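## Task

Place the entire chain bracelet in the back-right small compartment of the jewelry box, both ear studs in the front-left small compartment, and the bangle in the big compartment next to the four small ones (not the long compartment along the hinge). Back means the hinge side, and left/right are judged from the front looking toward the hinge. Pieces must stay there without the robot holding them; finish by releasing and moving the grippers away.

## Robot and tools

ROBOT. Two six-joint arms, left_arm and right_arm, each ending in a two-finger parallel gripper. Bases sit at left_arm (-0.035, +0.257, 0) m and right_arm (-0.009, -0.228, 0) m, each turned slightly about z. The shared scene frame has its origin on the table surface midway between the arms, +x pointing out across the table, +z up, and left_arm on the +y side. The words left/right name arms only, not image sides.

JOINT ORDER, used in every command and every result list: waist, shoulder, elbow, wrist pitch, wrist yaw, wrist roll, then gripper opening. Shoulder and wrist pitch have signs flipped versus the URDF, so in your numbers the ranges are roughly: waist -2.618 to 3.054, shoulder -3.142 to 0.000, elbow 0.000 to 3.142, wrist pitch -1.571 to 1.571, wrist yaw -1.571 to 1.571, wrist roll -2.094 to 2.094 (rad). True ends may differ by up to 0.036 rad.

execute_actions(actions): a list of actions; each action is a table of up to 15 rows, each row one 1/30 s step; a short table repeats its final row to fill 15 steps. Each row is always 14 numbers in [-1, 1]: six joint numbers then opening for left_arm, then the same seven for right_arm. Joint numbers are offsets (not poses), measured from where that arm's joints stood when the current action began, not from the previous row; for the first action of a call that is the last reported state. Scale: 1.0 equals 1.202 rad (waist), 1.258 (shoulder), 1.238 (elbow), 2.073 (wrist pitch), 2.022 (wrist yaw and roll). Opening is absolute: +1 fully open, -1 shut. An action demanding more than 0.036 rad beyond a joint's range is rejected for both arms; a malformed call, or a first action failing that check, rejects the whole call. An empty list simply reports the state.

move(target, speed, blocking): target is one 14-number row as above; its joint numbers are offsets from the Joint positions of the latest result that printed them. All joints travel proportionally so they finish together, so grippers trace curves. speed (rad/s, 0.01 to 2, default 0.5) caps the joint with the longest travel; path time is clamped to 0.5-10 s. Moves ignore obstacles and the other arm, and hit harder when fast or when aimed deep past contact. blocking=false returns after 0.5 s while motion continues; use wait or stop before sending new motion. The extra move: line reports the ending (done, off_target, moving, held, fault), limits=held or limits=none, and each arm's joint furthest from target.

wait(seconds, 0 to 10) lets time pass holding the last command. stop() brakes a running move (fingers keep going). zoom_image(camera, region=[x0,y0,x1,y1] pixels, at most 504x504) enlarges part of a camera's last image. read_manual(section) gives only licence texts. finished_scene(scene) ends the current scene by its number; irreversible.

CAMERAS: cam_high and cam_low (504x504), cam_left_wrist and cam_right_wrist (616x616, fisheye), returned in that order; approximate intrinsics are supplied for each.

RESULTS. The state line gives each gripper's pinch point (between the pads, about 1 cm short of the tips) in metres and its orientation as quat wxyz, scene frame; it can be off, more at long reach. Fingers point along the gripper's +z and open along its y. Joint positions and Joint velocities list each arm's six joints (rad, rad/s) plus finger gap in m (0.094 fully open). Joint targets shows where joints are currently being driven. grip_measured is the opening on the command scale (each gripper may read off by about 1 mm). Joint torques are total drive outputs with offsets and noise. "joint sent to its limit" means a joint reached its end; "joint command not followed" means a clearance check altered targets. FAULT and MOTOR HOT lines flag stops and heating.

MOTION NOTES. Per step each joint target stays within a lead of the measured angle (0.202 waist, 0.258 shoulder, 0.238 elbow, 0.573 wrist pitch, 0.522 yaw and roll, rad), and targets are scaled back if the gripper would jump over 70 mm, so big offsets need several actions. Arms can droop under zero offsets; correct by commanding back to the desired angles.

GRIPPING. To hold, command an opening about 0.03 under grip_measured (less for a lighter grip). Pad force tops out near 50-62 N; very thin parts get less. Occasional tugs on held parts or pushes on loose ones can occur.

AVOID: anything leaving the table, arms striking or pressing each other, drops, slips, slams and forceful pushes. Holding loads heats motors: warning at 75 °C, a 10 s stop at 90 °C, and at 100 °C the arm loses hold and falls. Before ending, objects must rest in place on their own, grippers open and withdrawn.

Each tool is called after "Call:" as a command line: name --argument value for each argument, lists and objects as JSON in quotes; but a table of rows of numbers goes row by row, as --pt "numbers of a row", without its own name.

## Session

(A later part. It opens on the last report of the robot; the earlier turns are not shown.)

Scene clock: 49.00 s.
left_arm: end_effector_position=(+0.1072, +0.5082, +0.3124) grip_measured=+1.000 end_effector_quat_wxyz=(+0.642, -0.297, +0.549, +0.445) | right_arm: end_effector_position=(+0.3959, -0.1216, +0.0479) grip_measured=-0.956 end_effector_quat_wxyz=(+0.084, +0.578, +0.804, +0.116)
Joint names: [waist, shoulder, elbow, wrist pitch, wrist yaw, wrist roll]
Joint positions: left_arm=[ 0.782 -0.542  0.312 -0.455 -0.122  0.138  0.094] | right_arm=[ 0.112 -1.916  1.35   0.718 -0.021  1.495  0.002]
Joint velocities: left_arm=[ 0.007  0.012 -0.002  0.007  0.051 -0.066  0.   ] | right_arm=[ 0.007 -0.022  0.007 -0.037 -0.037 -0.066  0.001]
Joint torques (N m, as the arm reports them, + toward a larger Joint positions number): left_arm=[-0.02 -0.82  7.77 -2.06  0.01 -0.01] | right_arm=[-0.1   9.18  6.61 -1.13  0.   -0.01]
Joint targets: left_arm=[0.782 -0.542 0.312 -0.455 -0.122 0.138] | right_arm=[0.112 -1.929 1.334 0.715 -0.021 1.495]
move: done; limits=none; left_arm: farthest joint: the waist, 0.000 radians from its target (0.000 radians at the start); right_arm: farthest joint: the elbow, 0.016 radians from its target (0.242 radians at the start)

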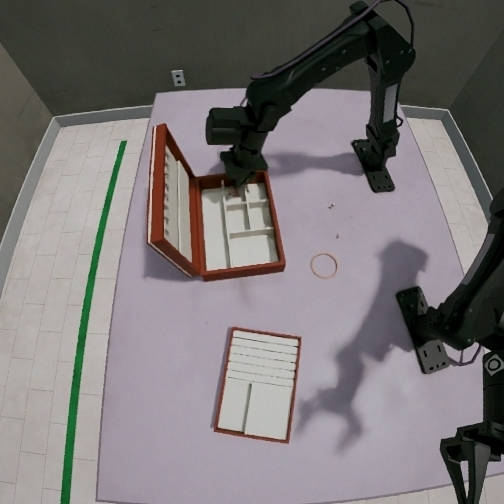

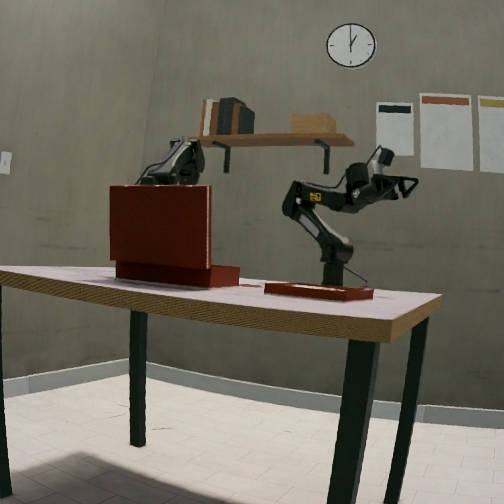

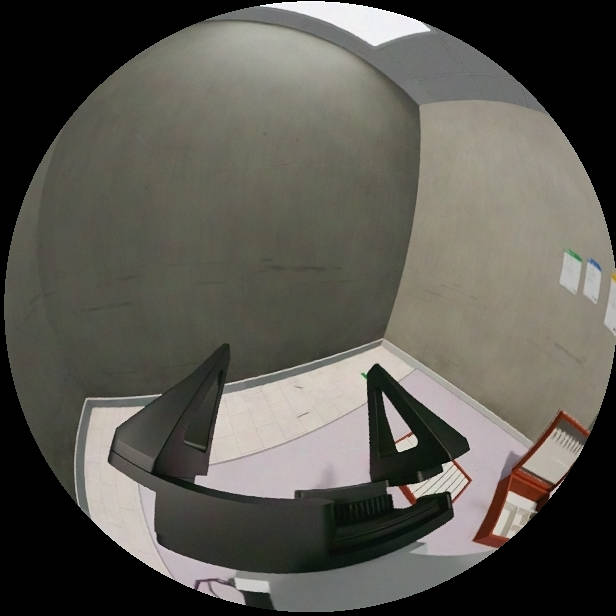

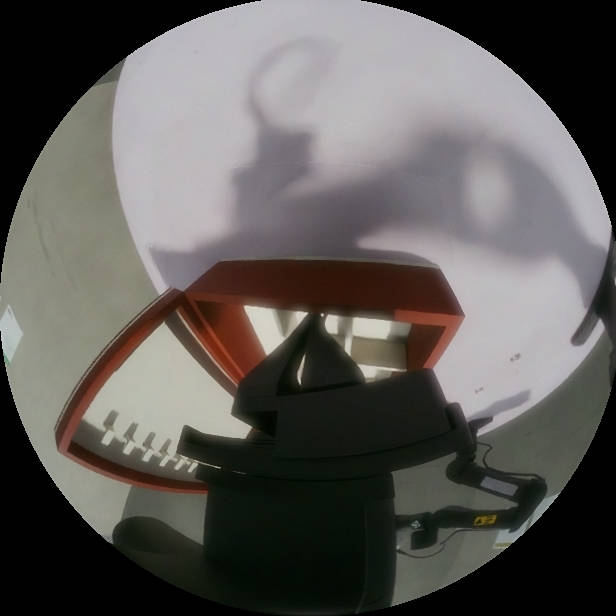

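Call:
move --target '[0,0,0,0,0,0,1,0,-0.015,-0.035,-0.016,0,0,-0.972]' --speed 0.08

Call:
execute_actions --actions '[[[0,0,0,0,0,0,1,0,0,0,0,0,0,-0.72]]]'

Call:
move --target '[0,0,0,0,0,0,1,0,0.2,0.05,0.15,0,0,-0.72]' --speed 0.5

Scene clock: 55.13 s.
left_arm: end_effector_position=(+0.1072, +0.5082, +0.3124) grip_measured=+1.000 end_effector_quat_wxyz=(+0.642, -0.297, +0.549, +0.445) | right_arm: end_effector_position=(+0.3943, -0.1220, +0.0416) grip_measured=-0.956 end_effector_quat_wxyz=(+0.085, +0.577, +0.804, +0.117)
Joint names: [waist, shoulder, elbow, wrist pitch, wrist yaw, wrist roll]
Joint positions: left_arm=[ 0.782 -0.542  0.312 -0.455 -0.122  0.138  0.094] | right_arm=[ 0.112 -1.916  1.322  0.688 -0.021  1.495  0.002]
Joint velocities: left_arm=[-0.012  0.007  0.002  0.007  0.022  0.007  0.   ] | right_arm=[-0.002  0.002 -0.027  0.066  0.022 -0.081 -0.001]
Joint torques (N m, as the arm reports them, + toward a larger Joint positions number): left_arm=[-0.03 -0.78  7.75 -2.08  0.   -0.01] | right_arm=[ 0.14  8.72  6.5  -1.12  0.   -0.04]
Joint targets: left_arm=[0.782 -0.542 0.312 -0.455 -0.122 0.138] | right_arm=[0.112 -1.935 1.306 0.685 -0.021 1.495]
move: done; limits=none; left_arm: farthest joint: the waist, 0.000 radians from its target (0.000 radians at the start); right_arm: farthest joint: the shoulder, 0.019 radians from its target (0.019 radians at the start)

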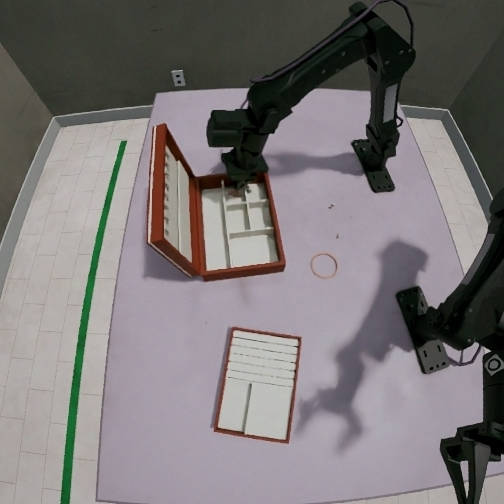

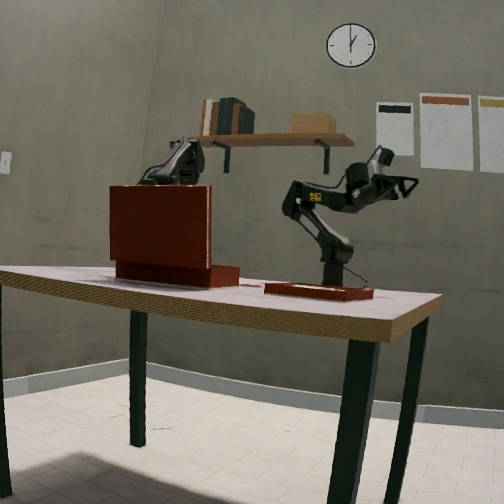

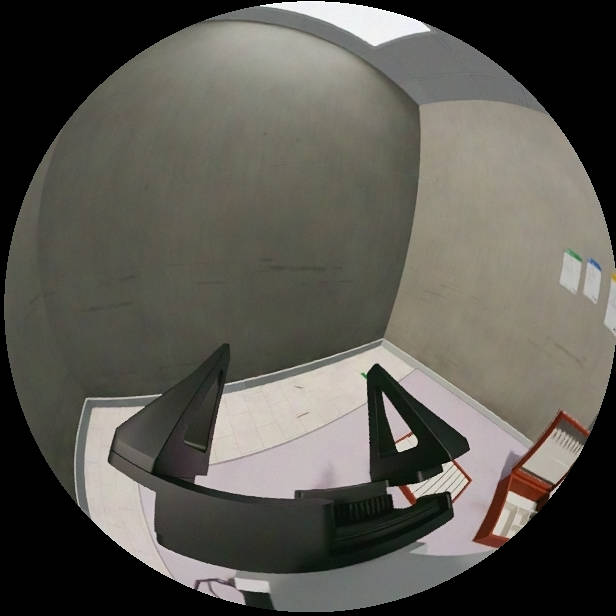

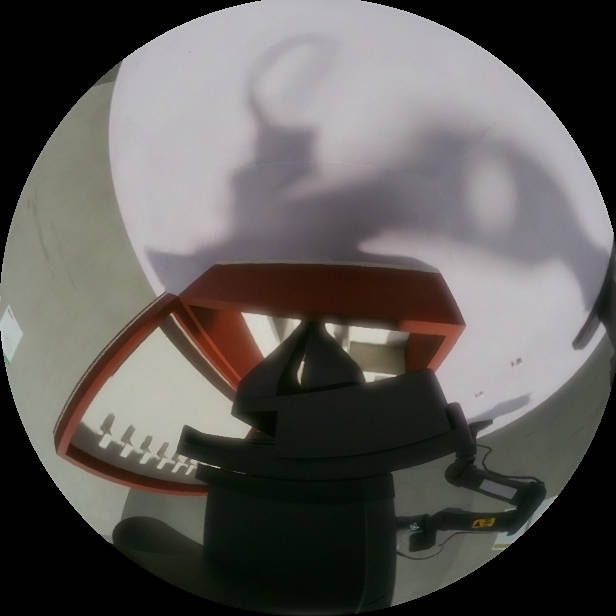

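Scene clock: 55.63 s.
left_arm: end_effector_position=(+0.1072, +0.5082, +0.3124) grip_measured=+1.000 end_effector_quat_wxyz=(+0.642, -0.297, +0.549, +0.445) | right_arm: end_effector_position=(+0.3943, -0.1220, +0.0416) grip_measured=-0.723 end_effector_quat_wxyz=(+0.085, +0.577, +0.804, +0.117)
Joint names: [waist, shoulder, elbow, wrist pitch, wrist yaw, wrist roll]
Joint positions: left_arm=[ 0.782 -0.542  0.312 -0.455 -0.122  0.138  0.094] | right_arm=[ 0.112 -1.916  1.322  0.688 -0.021  1.495  0.013]
Joint velocities: left_arm=[-0.012  0.012 -0.022 -0.007 -0.007  0.022  0.   ] | right_arm=[ 0.002  0.012 -0.022 -0.051  0.022  0.022 -0.001]
Joint torques (N m, as the arm reports them, + toward a larger Joint positions number): left_arm=[-0.03 -0.81  7.78 -2.09  0.01  0.  ] | right_arm=[ 0.03 10.39  8.07 -1.07  0.02 -0.02]
Joint targets: left_arm=[0.782 -0.542 0.312 -0.455 -0.122 0.138] | right_arm=[0.112 -1.916 1.322 0.688 -0.021 1.495]

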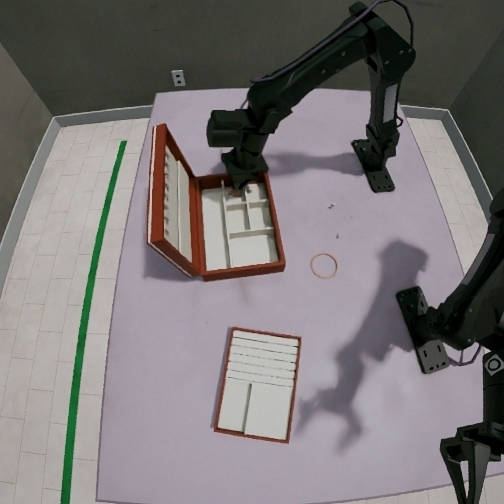

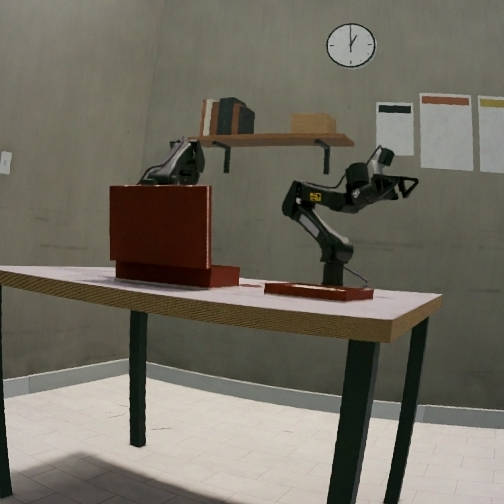

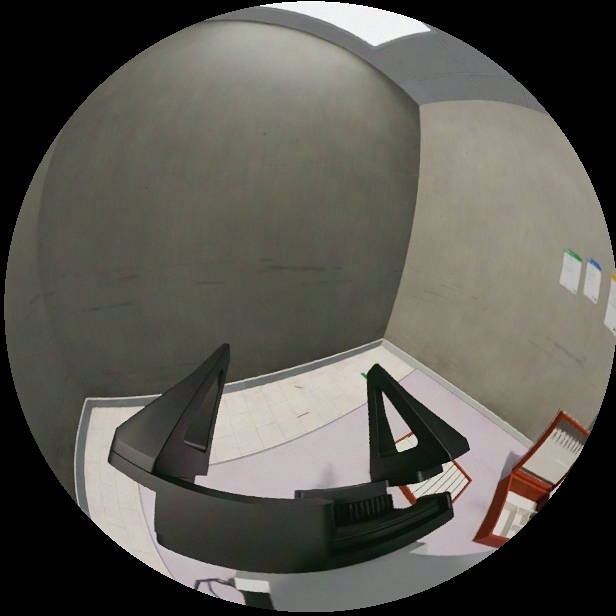

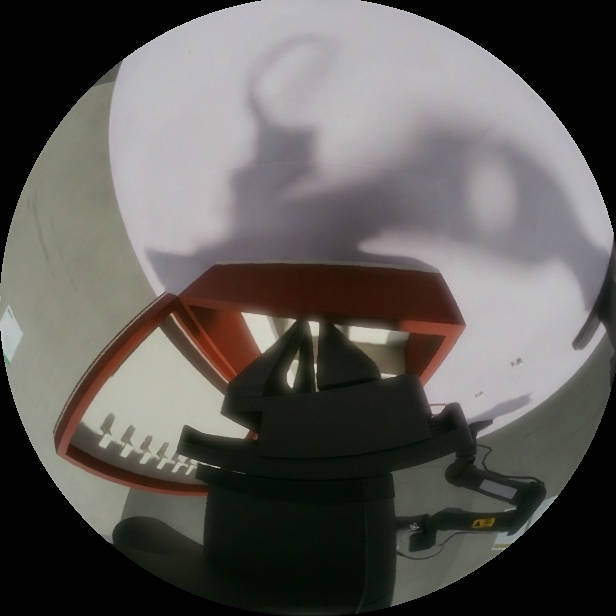

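Scene clock: 57.03 s.
left_arm: end_effector_position=(+0.1072, +0.5082, +0.3124) grip_measured=+1.000 end_effector_quat_wxyz=(+0.642, -0.297, +0.549, +0.445) | right_arm: end_effector_position=(+0.3499, -0.1331, +0.1286) grip_measured=-0.723 end_effector_quat_wxyz=(+0.088, +0.577, +0.803, +0.120)
Joint names: [waist, shoulder, elbow, wrist pitch, wrist yaw, wrist roll]
Joint positions: left_arm=[ 0.782 -0.542  0.312 -0.455 -0.122  0.138  0.094] | right_arm=[ 0.112 -1.67   1.37   0.972 -0.021  1.495  0.013]
Joint velocities: left_arm=[0.012 0.007 0.002 0.081 0.007 0.051 0.   ] | right_arm=[ 0.002 -0.017  0.002  0.037 -0.066 -0.037 -0.   ]
Joint torques (N m, as the arm reports them, + toward a larger Joint positions number): left_arm=[ 0.   -0.77  7.75 -2.08  0.   -0.02] | right_arm=[-0.03  8.8   9.89 -0.81  0.   -0.04]
Joint targets: left_arm=[0.782 -0.542 0.312 -0.455 -0.122 0.138] | right_arm=[0.112 -1.664 1.384 0.999 -0.021 1.495]
move: off_target (right_arm); limits=none; left_arm: farthest joint: the waist, 0.000 radians from its target (0.000 radians at the start); right_arm: farthest joint: the wrist pitch, 0.027 radians from its target (0.311 radians at the start)

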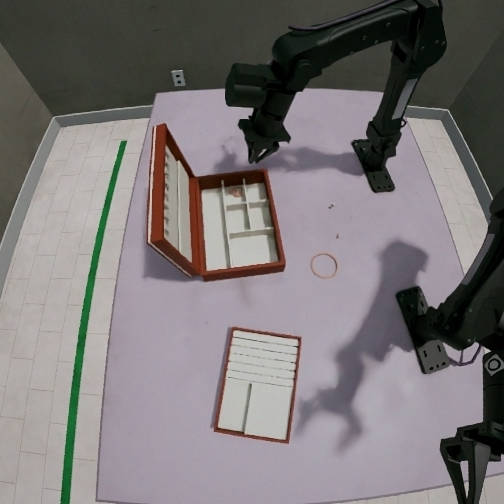

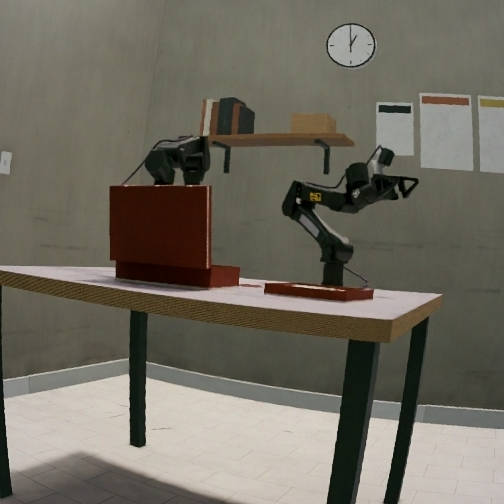

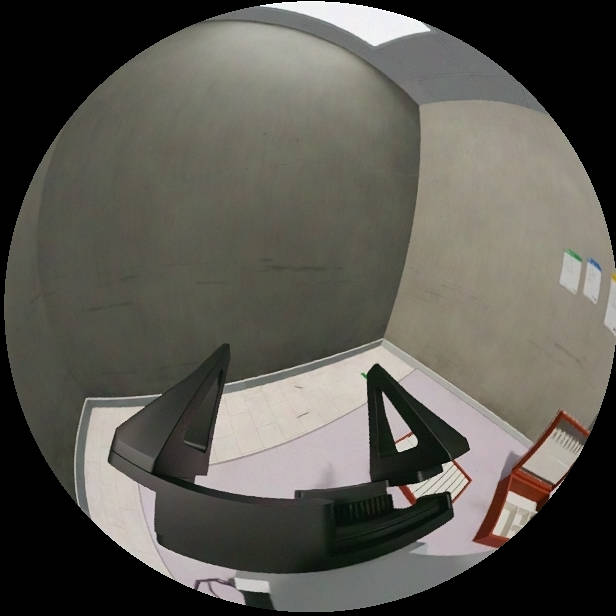

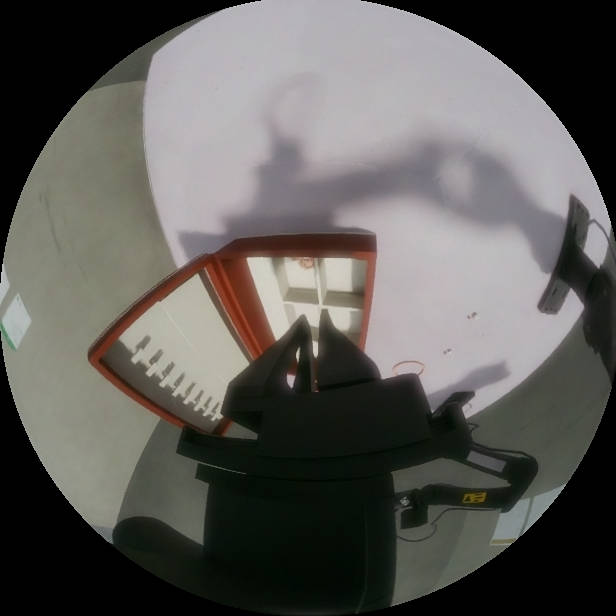

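Call:
move --target '[0,0,0,0,0,0,1,0.42,0.25,-0.43,0.05,0,-0.715,-0.6]' --speed 1.2

Call:
zoom_image --camera "cam_right_wrist" --region '[230,200,390,360]'

Scene clock: 61.80 s.
left_arm: end_effector_position=(+0.1072, +0.5082, +0.3124) grip_measured=+1.000 end_effector_quat_wxyz=(+0.642, -0.297, +0.549, +0.445) | right_arm: end_effector_position=(+0.1405, -0.0846, +0.0589) grip_measured=-0.603 end_effector_quat_wxyz=(-0.011, -0.335, +0.942, +0.007)
Joint names: [waist, shoulder, elbow, wrist pitch, wrist yaw, wrist roll]
Joint positions: left_arm=[ 0.782 -0.542  0.312 -0.455 -0.122  0.138  0.094] | right_arm=[ 0.609 -1.375  0.852  1.063 -0.022  0.059  0.019]
Joint velocities: left_arm=[ 0.002  0.012  0.002 -0.066 -0.022 -0.022  0.   ] | right_arm=[ 0.002  0.002 -0.007 -0.066  0.007 -0.051  0.   ]
Joint torques (N m, as the arm reports them, + toward a larger Joint positions number): left_arm=[-0.03 -0.81  7.83 -2.06  0.   -0.03] | right_arm=[ 0.68  6.09  6.25 -0.26 -0.01 -0.09]
Joint targets: left_arm=[0.782 -0.542 0.312 -0.455 -0.122 0.138] | right_arm=[0.617 -1.356 0.837 1.076 -0.021 0.049]
move: done; limits=none; left_arm: farthest joint: the waist, 0.000 radians from its target (0.000 radians at the start); right_arm: farthest joint: the shoulder, 0.019 radians from its target (0.315 radians at the start)

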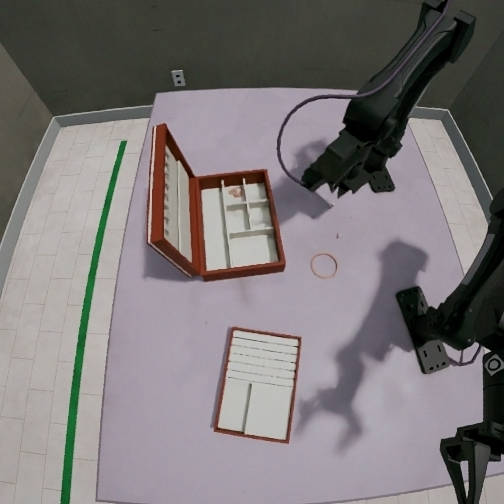

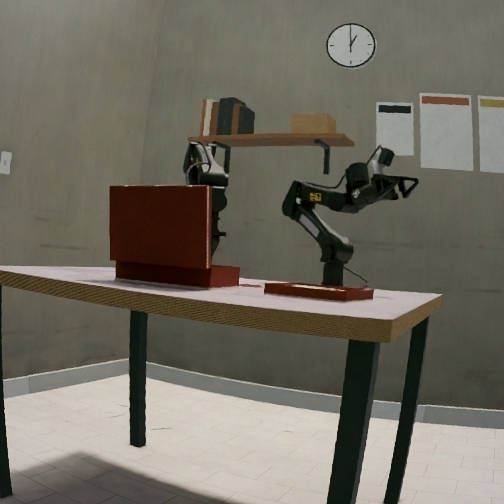

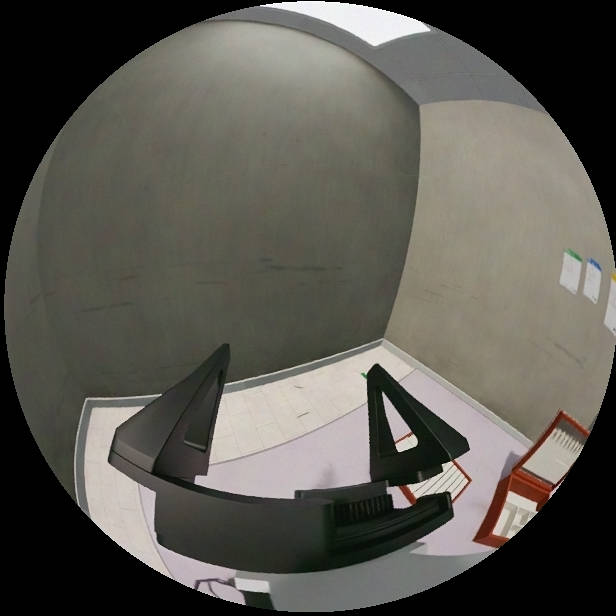

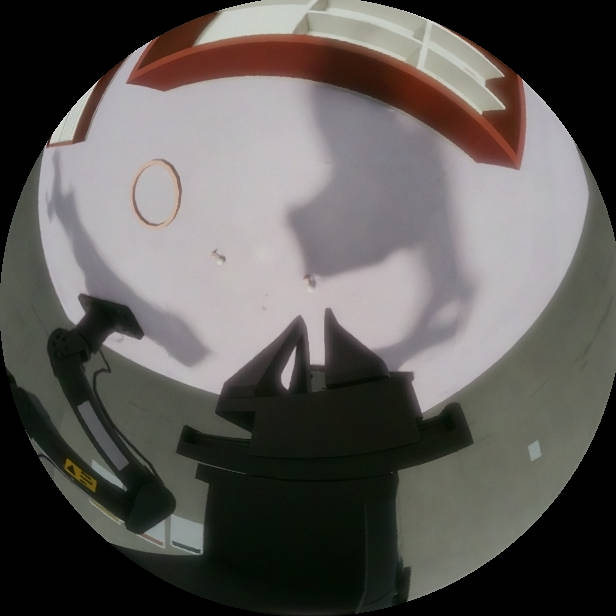

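Region (230, 200, 390, 360) of cam_right_wrist's 616x616 image, scaled by 3.150, with more detail than that image has.

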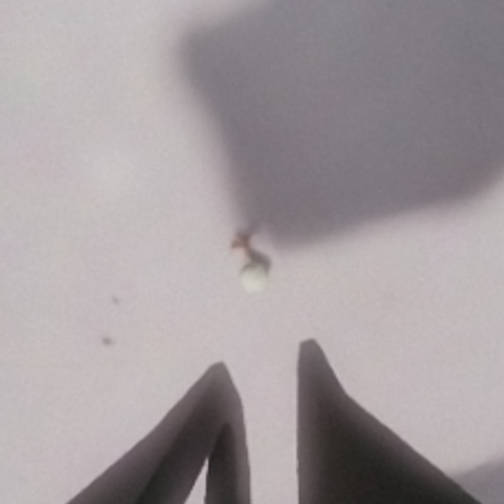

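Call:
execute_actions --actions '[]'

Scene clock: 72.07 s.
left_arm: end_effector_position=(+0.1072, +0.5082, +0.3124) grip_measured=+1.000 end_effector_quat_wxyz=(+0.642, -0.297, +0.549, +0.445) | right_arm: end_effector_position=(+0.1405, -0.0846, +0.0589) grip_measured=-0.603 end_effector_quat_wxyz=(-0.011, -0.335, +0.942, +0.007)
Joint names: [waist, shoulder, elbow, wrist pitch, wrist yaw, wrist roll]
Joint positions: left_arm=[ 0.782 -0.542  0.312 -0.455 -0.122  0.138  0.094] | right_arm=[ 0.609 -1.375  0.852  1.063 -0.022  0.059  0.019]
Joint velocities: left_arm=[ 0.002  0.012 -0.002  0.081 -0.051  0.007  0.   ] | right_arm=[-0.007 -0.002  0.007 -0.022 -0.022 -0.022  0.   ]
Joint torques (N m, as the arm reports them, + toward a larger Joint positions number): left_arm=[-0.02 -0.82  7.72 -2.08  0.02 -0.04] | right_arm=[ 0.56  6.11  6.2  -0.25  0.01 -0.11]
Joint targets: left_arm=[0.782 -0.542 0.312 -0.455 -0.122 0.138] | right_arm=[0.617 -1.356 0.837 1.076 -0.021 0.049]

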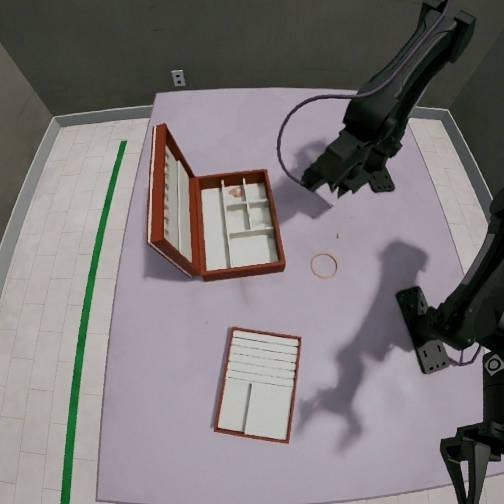

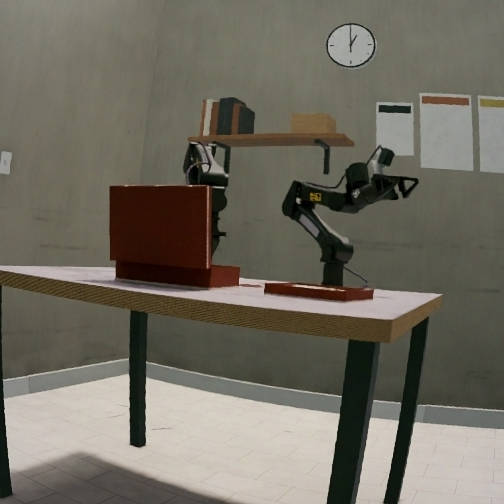

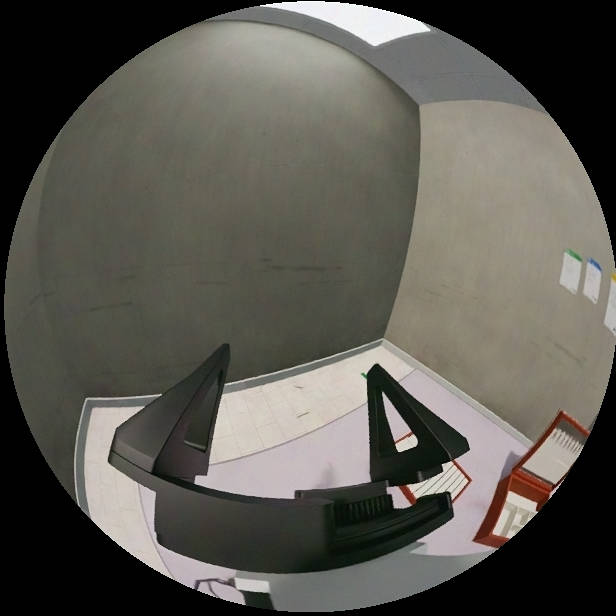

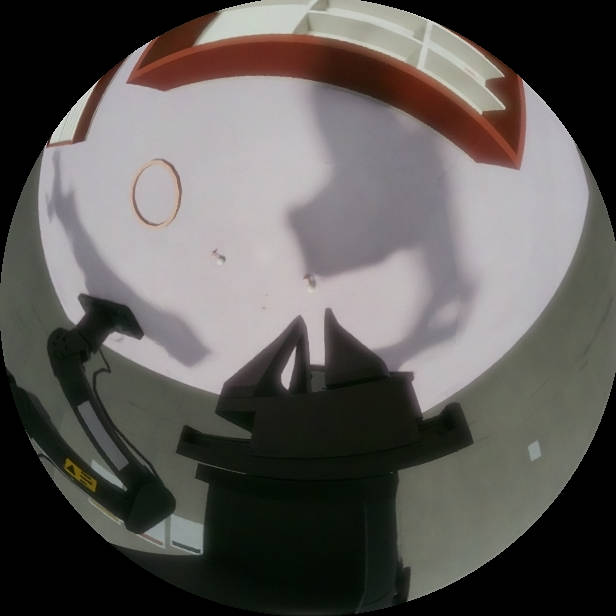

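Call:
move --target '[0,0,0,0,0,0,1,0,-0.066,-0.108,-0.107,0,0,-0.6]' --speed 0.25

Call:
zoom_image --camera "cam_right_wrist" --region '[250,250,380,380]'

Scene clock: 78.07 s.
left_arm: end_effector_position=(+0.1072, +0.5082, +0.3124) grip_measured=+1.000 end_effector_quat_wxyz=(+0.642, -0.297, +0.549, +0.445) | right_arm: end_effector_position=(+0.1442, -0.0811, +0.0172) grip_measured=-0.603 end_effector_quat_wxyz=(-0.003, -0.335, +0.942, +0.010)
Joint names: [waist, shoulder, elbow, wrist pitch, wrist yaw, wrist roll]
Joint positions: left_arm=[ 0.782 -0.542  0.312 -0.455 -0.122  0.138  0.094] | right_arm=[ 0.609 -1.446  0.733  0.856 -0.022  0.058  0.019]
Joint velocities: left_arm=[-0.007  0.007 -0.012 -0.037 -0.037 -0.007  0.   ] | right_arm=[-0.012  0.002 -0.017  0.051 -0.007 -0.022  0.001]
Joint torques (N m, as the arm reports them, + toward a larger Joint positions number): left_arm=[-0.02 -0.81  7.73 -2.06  0.   -0.03] | right_arm=[-0.04  3.88  5.63 -0.6   0.01 -0.03]
Joint targets: left_arm=[0.782 -0.542 0.312 -0.455 -0.122 0.138] | right_arm=[0.609 -1.458 0.718 0.842 -0.022 0.058]
move: done; limits=none; left_arm: farthest joint: the waist, 0.000 radians from its target (0.000 radians at the start); right_arm: farthest joint: the elbow, 0.015 radians from its target (0.134 radians at the start)

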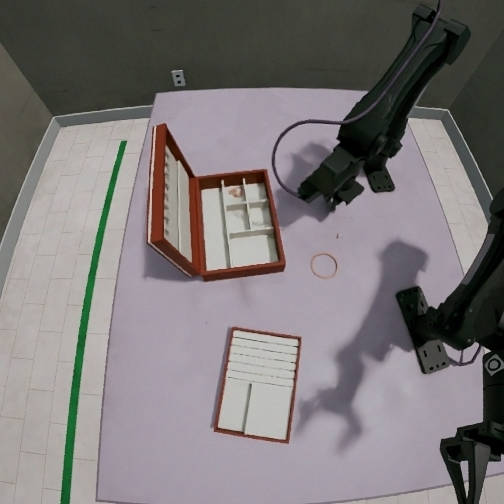

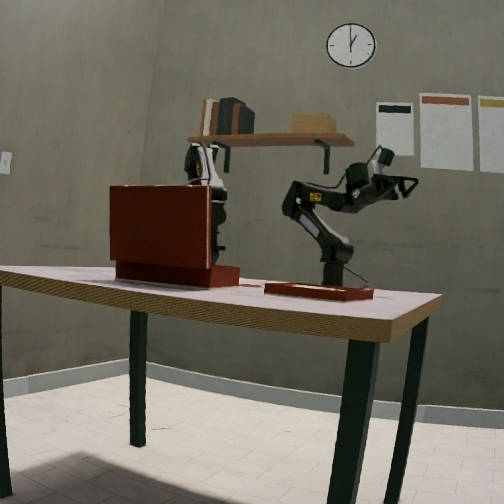

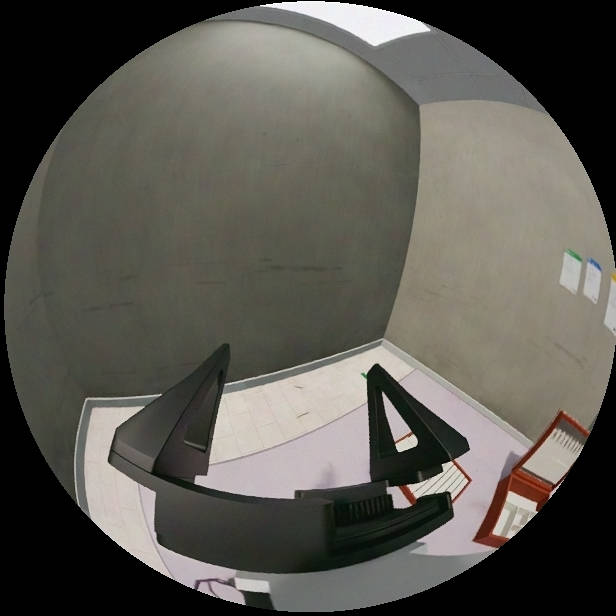

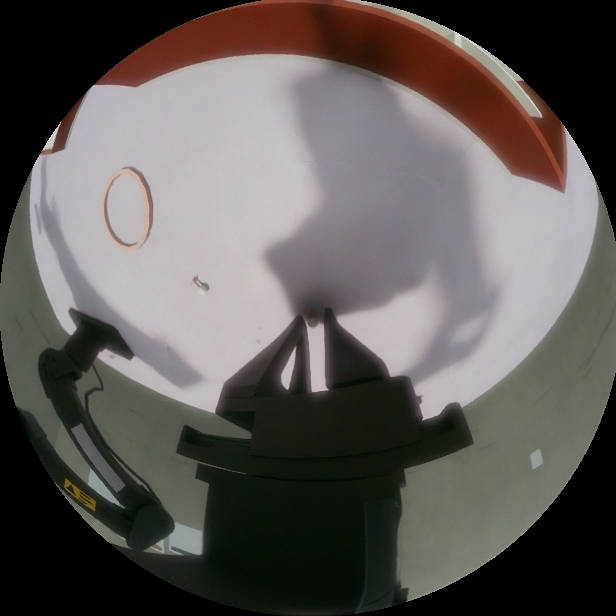

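Region (250, 250, 380, 380) of cam_right_wrist's 616x616 image, scaled by 3.877, with more detail than that image has.

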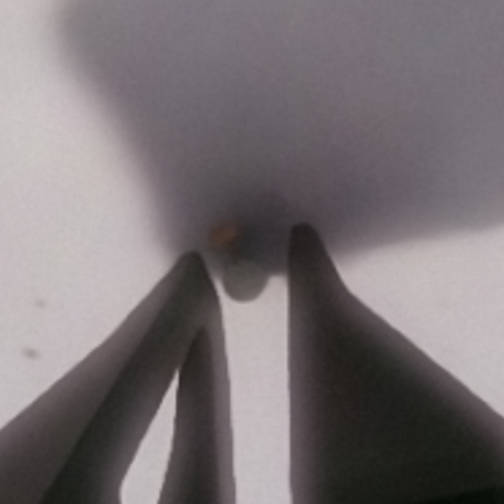

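Call:
move --target '[0,0,0,0,0,0,1,0,-0.019,-0.019,-0.007,0,0,-0.6]' --speed 0.05

Call:
zoom_image --camera "cam_right_wrist" --region '[250,250,380,380]'

Scene clock: 82.43 s.
left_arm: end_effector_position=(+0.1072, +0.5082, +0.3124) grip_measured=+1.000 end_effector_quat_wxyz=(+0.642, -0.297, +0.549, +0.445) | right_arm: end_effector_position=(+0.1436, -0.0817, +0.0150) grip_measured=-0.603 end_effector_quat_wxyz=(-0.008, -0.335, +0.942, +0.008)
Joint names: [waist, shoulder, elbow, wrist pitch, wrist yaw, wrist roll]
Joint positions: left_arm=[ 0.782 -0.542  0.312 -0.455 -0.122  0.138  0.094] | right_arm=[ 0.609 -1.458  0.733  0.855 -0.022  0.058  0.019]
Joint velocities: left_arm=[ 0.007  0.017 -0.017  0.051  0.081  0.007  0.   ] | right_arm=[-0.002  0.017 -0.007  0.022  0.037  0.022  0.001]
Joint torques (N m, as the arm reports them, + toward a larger Joint positions number): left_arm=[-0.05 -0.8   7.77 -2.07  0.   -0.01] | right_arm=[-0.08  3.83  4.78 -0.59  0.02  0.  ]
Joint targets: left_arm=[0.782 -0.542 0.312 -0.455 -0.122 0.138] | right_arm=[0.609 -1.470 0.709 0.841 -0.022 0.058]
move: off_target (right_arm); limits=none; left_arm: farthest joint: the waist, 0.000 radians from its target (0.000 radians at the start); right_arm: farthest joint: the elbow, 0.024 radians from its target (0.024 radians at the start)

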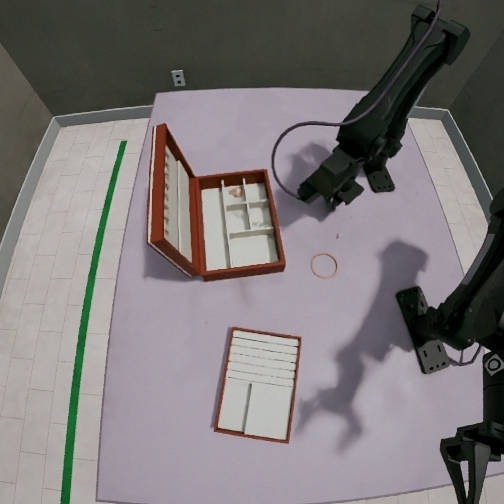

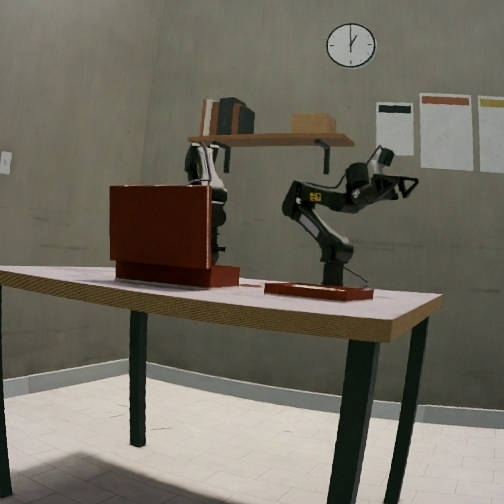

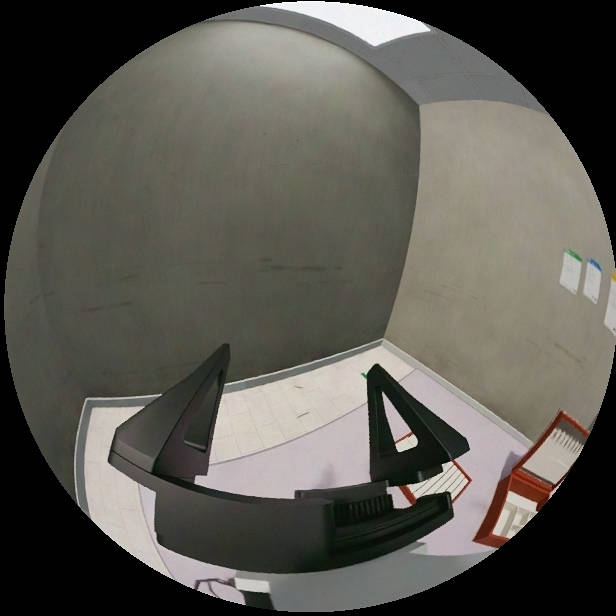

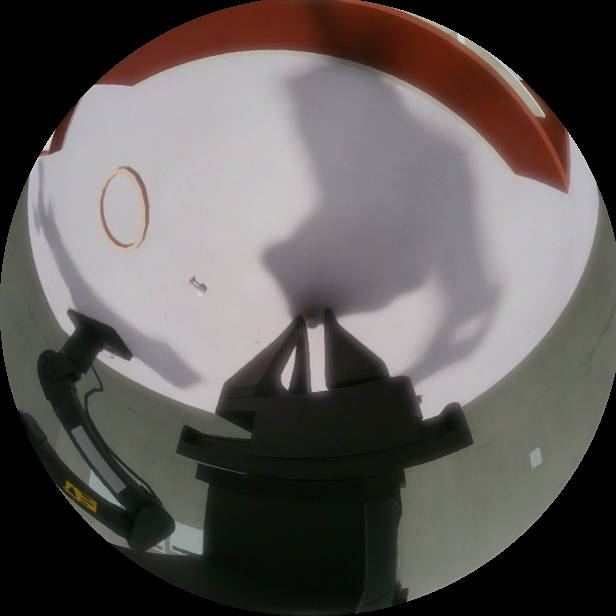

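Region (250, 250, 380, 380) of cam_right_wrist's 616x616 image, scaled by 3.877, with more detail than that image has.

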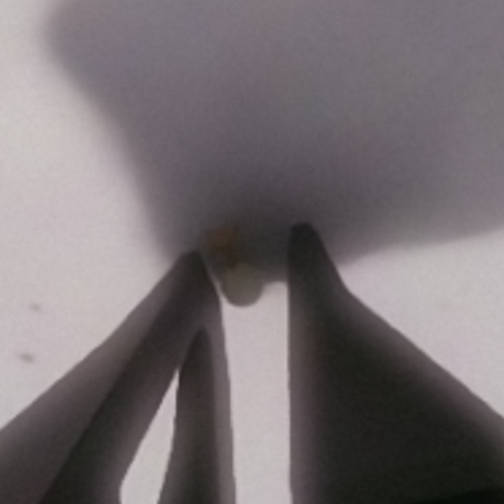

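Call:
move --target '[0,0,0,0,0,0,1,0,-0.012,-0.03,-0.007,0,0,-0.6]' --speed 0.05

Call:
execute_actions --actions '[[[0,0,0,0,0,0,1,0,0,0,0,0,0,-0.7],[0,0,0,0,0,0,1,0,0,0,0,0,0,-0.72],[0,0,0,0,0,0,1,0,0,0,0,0,0,-0.75],[0,0,0,0,0,0,1,0,0,0,0,0,0,-0.78],[0,0,0,0,0,0,1,0,0,0,0,0,0,-0.8],[0,0,0,0,0,0,1,0,0,0,0,0,0,-0.82],[0,0,0,0,0,0,1,0,0,0,0,0,0,-0.84],[0,0,0,0,0,0,1,0,0,0,0,0,0,-0.86],[0,0,0,0,0,0,1,0,0,0,0,0,0,-0.88]]]'

Call:
zoom_image --camera "cam_right_wrist" --region '[250,250,380,380]'

Scene clock: 88.77 s.
left_arm: end_effector_position=(+0.1072, +0.5082, +0.3124) grip_measured=+1.000 end_effector_quat_wxyz=(+0.642, -0.297, +0.549, +0.445) | right_arm: end_effector_position=(+0.1382, -0.0866, +0.0105) grip_measured=-0.603 end_effector_quat_wxyz=(-0.017, -0.335, +0.942, +0.005)
Joint names: [waist, shoulder, elbow, wrist pitch, wrist yaw, wrist roll]
Joint positions: left_arm=[ 0.782 -0.542  0.312 -0.455 -0.122  0.138  0.094] | right_arm=[ 0.609 -1.458  0.712  0.853 -0.022  0.058  0.019]
Joint velocities: left_arm=[-0.017 -0.002  0.007  0.037 -0.022 -0.022  0.   ] | right_arm=[-0.002  0.007 -0.012 -0.037 -0.007 -0.022 -0.   ]
Joint torques (N m, as the arm reports them, + toward a larger Joint positions number): left_arm=[-0.04 -0.76  7.75 -2.07  0.01 -0.03] | right_arm=[ 0.07  3.37  5.48 -0.54  0.02 -0.02]
Joint targets: left_arm=[0.782 -0.542 0.312 -0.455 -0.122 0.138] | right_arm=[0.609 -1.473 0.696 0.840 -0.022 0.058]
move: done; limits=none; left_arm: farthest joint: the waist, 0.000 radians from its target (0.000 radians at the start); right_arm: farthest joint: the elbow, 0.016 radians from its target (0.037 radians at the start)

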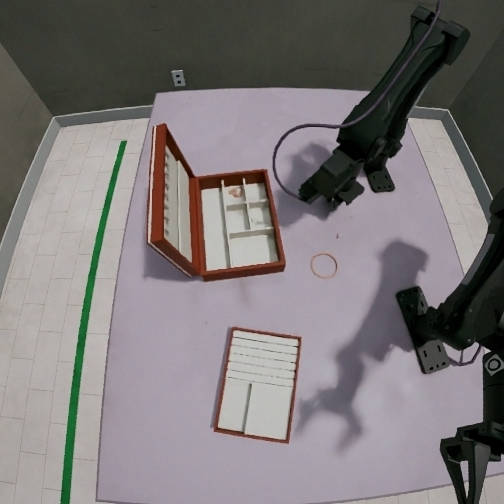

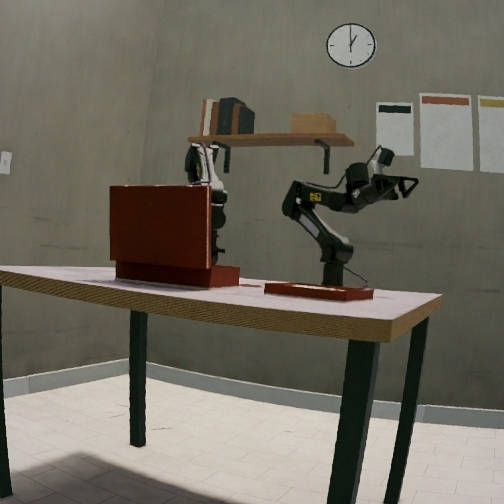

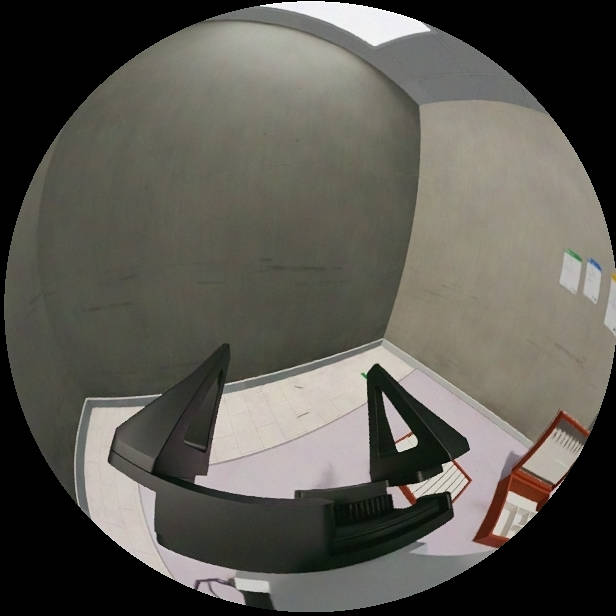

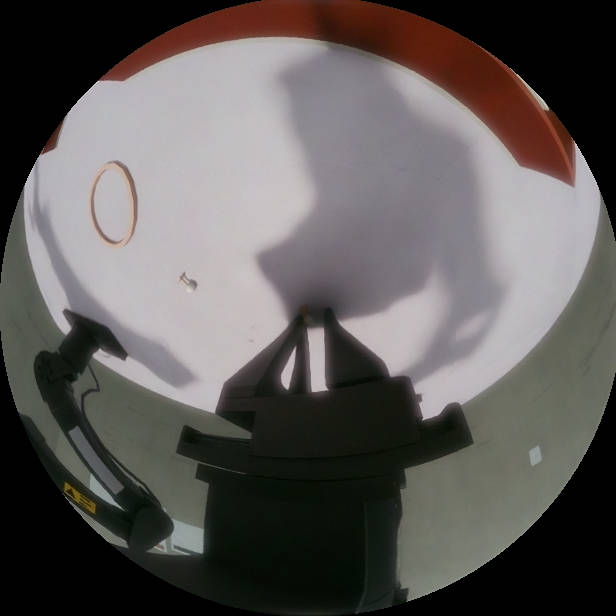

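Scene clock: 89.27 s.
left_arm: end_effector_position=(+0.1072, +0.5082, +0.3124) grip_measured=+1.000 end_effector_quat_wxyz=(+0.642, -0.297, +0.549, +0.445) | right_arm: end_effector_position=(+0.1382, -0.0866, +0.0105) grip_measured=-0.870 end_effector_quat_wxyz=(-0.017, -0.335, +0.942, +0.005)
Joint names: [waist, shoulder, elbow, wrist pitch, wrist yaw, wrist roll]
Joint positions: left_arm=[ 0.782 -0.542  0.312 -0.455 -0.122  0.138  0.094] | right_arm=[ 0.609 -1.458  0.712  0.853 -0.022  0.058  0.006]
Joint velocities: left_arm=[-0.022  0.012 -0.027 -0.022  0.066  0.007  0.   ] | right_arm=[-0.002  0.002  0.002  0.051 -0.022  0.007 -0.   ]
Joint torques (N m, as the arm reports them, + toward a larger Joint positions number): left_arm=[ 0.06 -0.77  7.82 -2.08  0.01 -0.03] | right_arm=[-0.05  4.88  6.99 -0.37  0.03  0.02]
Joint targets: left_arm=[0.782 -0.542 0.312 -0.455 -0.122 0.138] | right_arm=[0.609 -1.458 0.712 0.853 -0.022 0.058]

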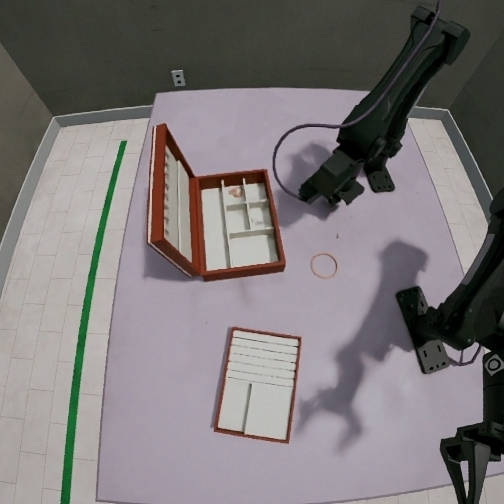

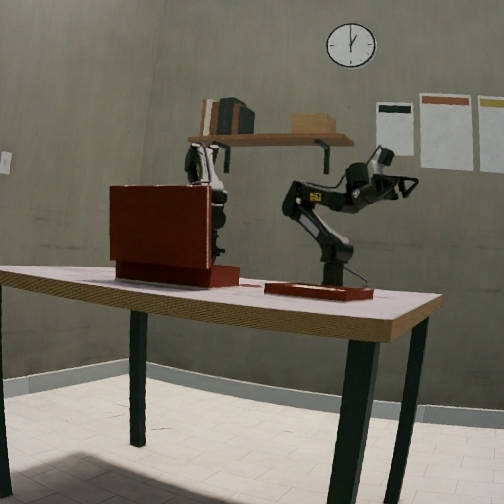

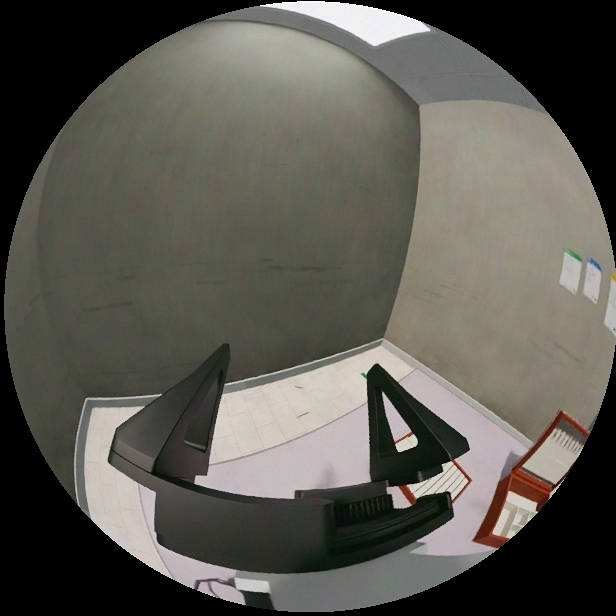

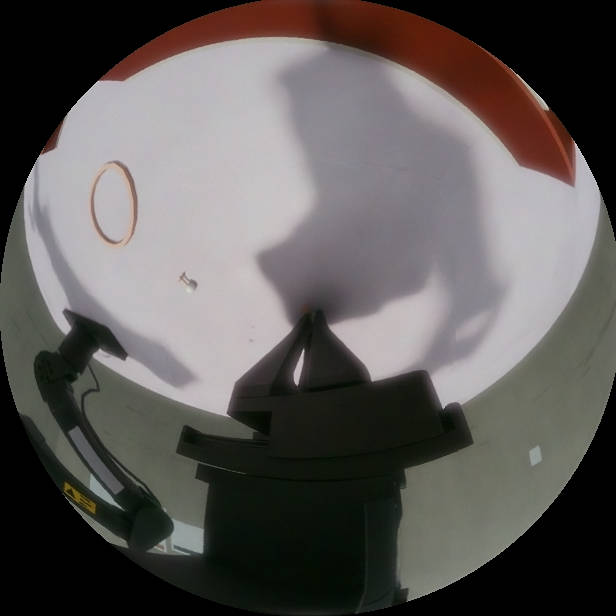

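Region (250, 250, 380, 380) of cam_right_wrist's 616x616 image, scaled by 3.877, with more detail than that image has.

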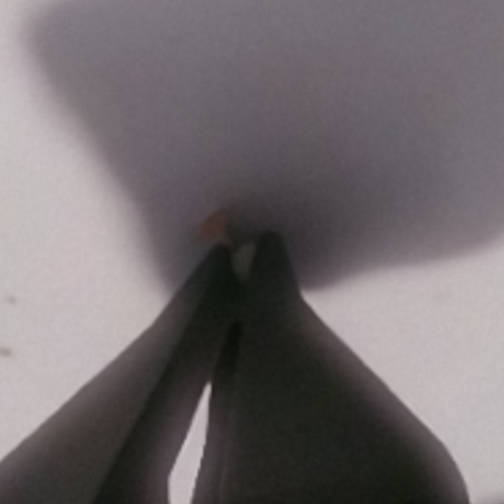

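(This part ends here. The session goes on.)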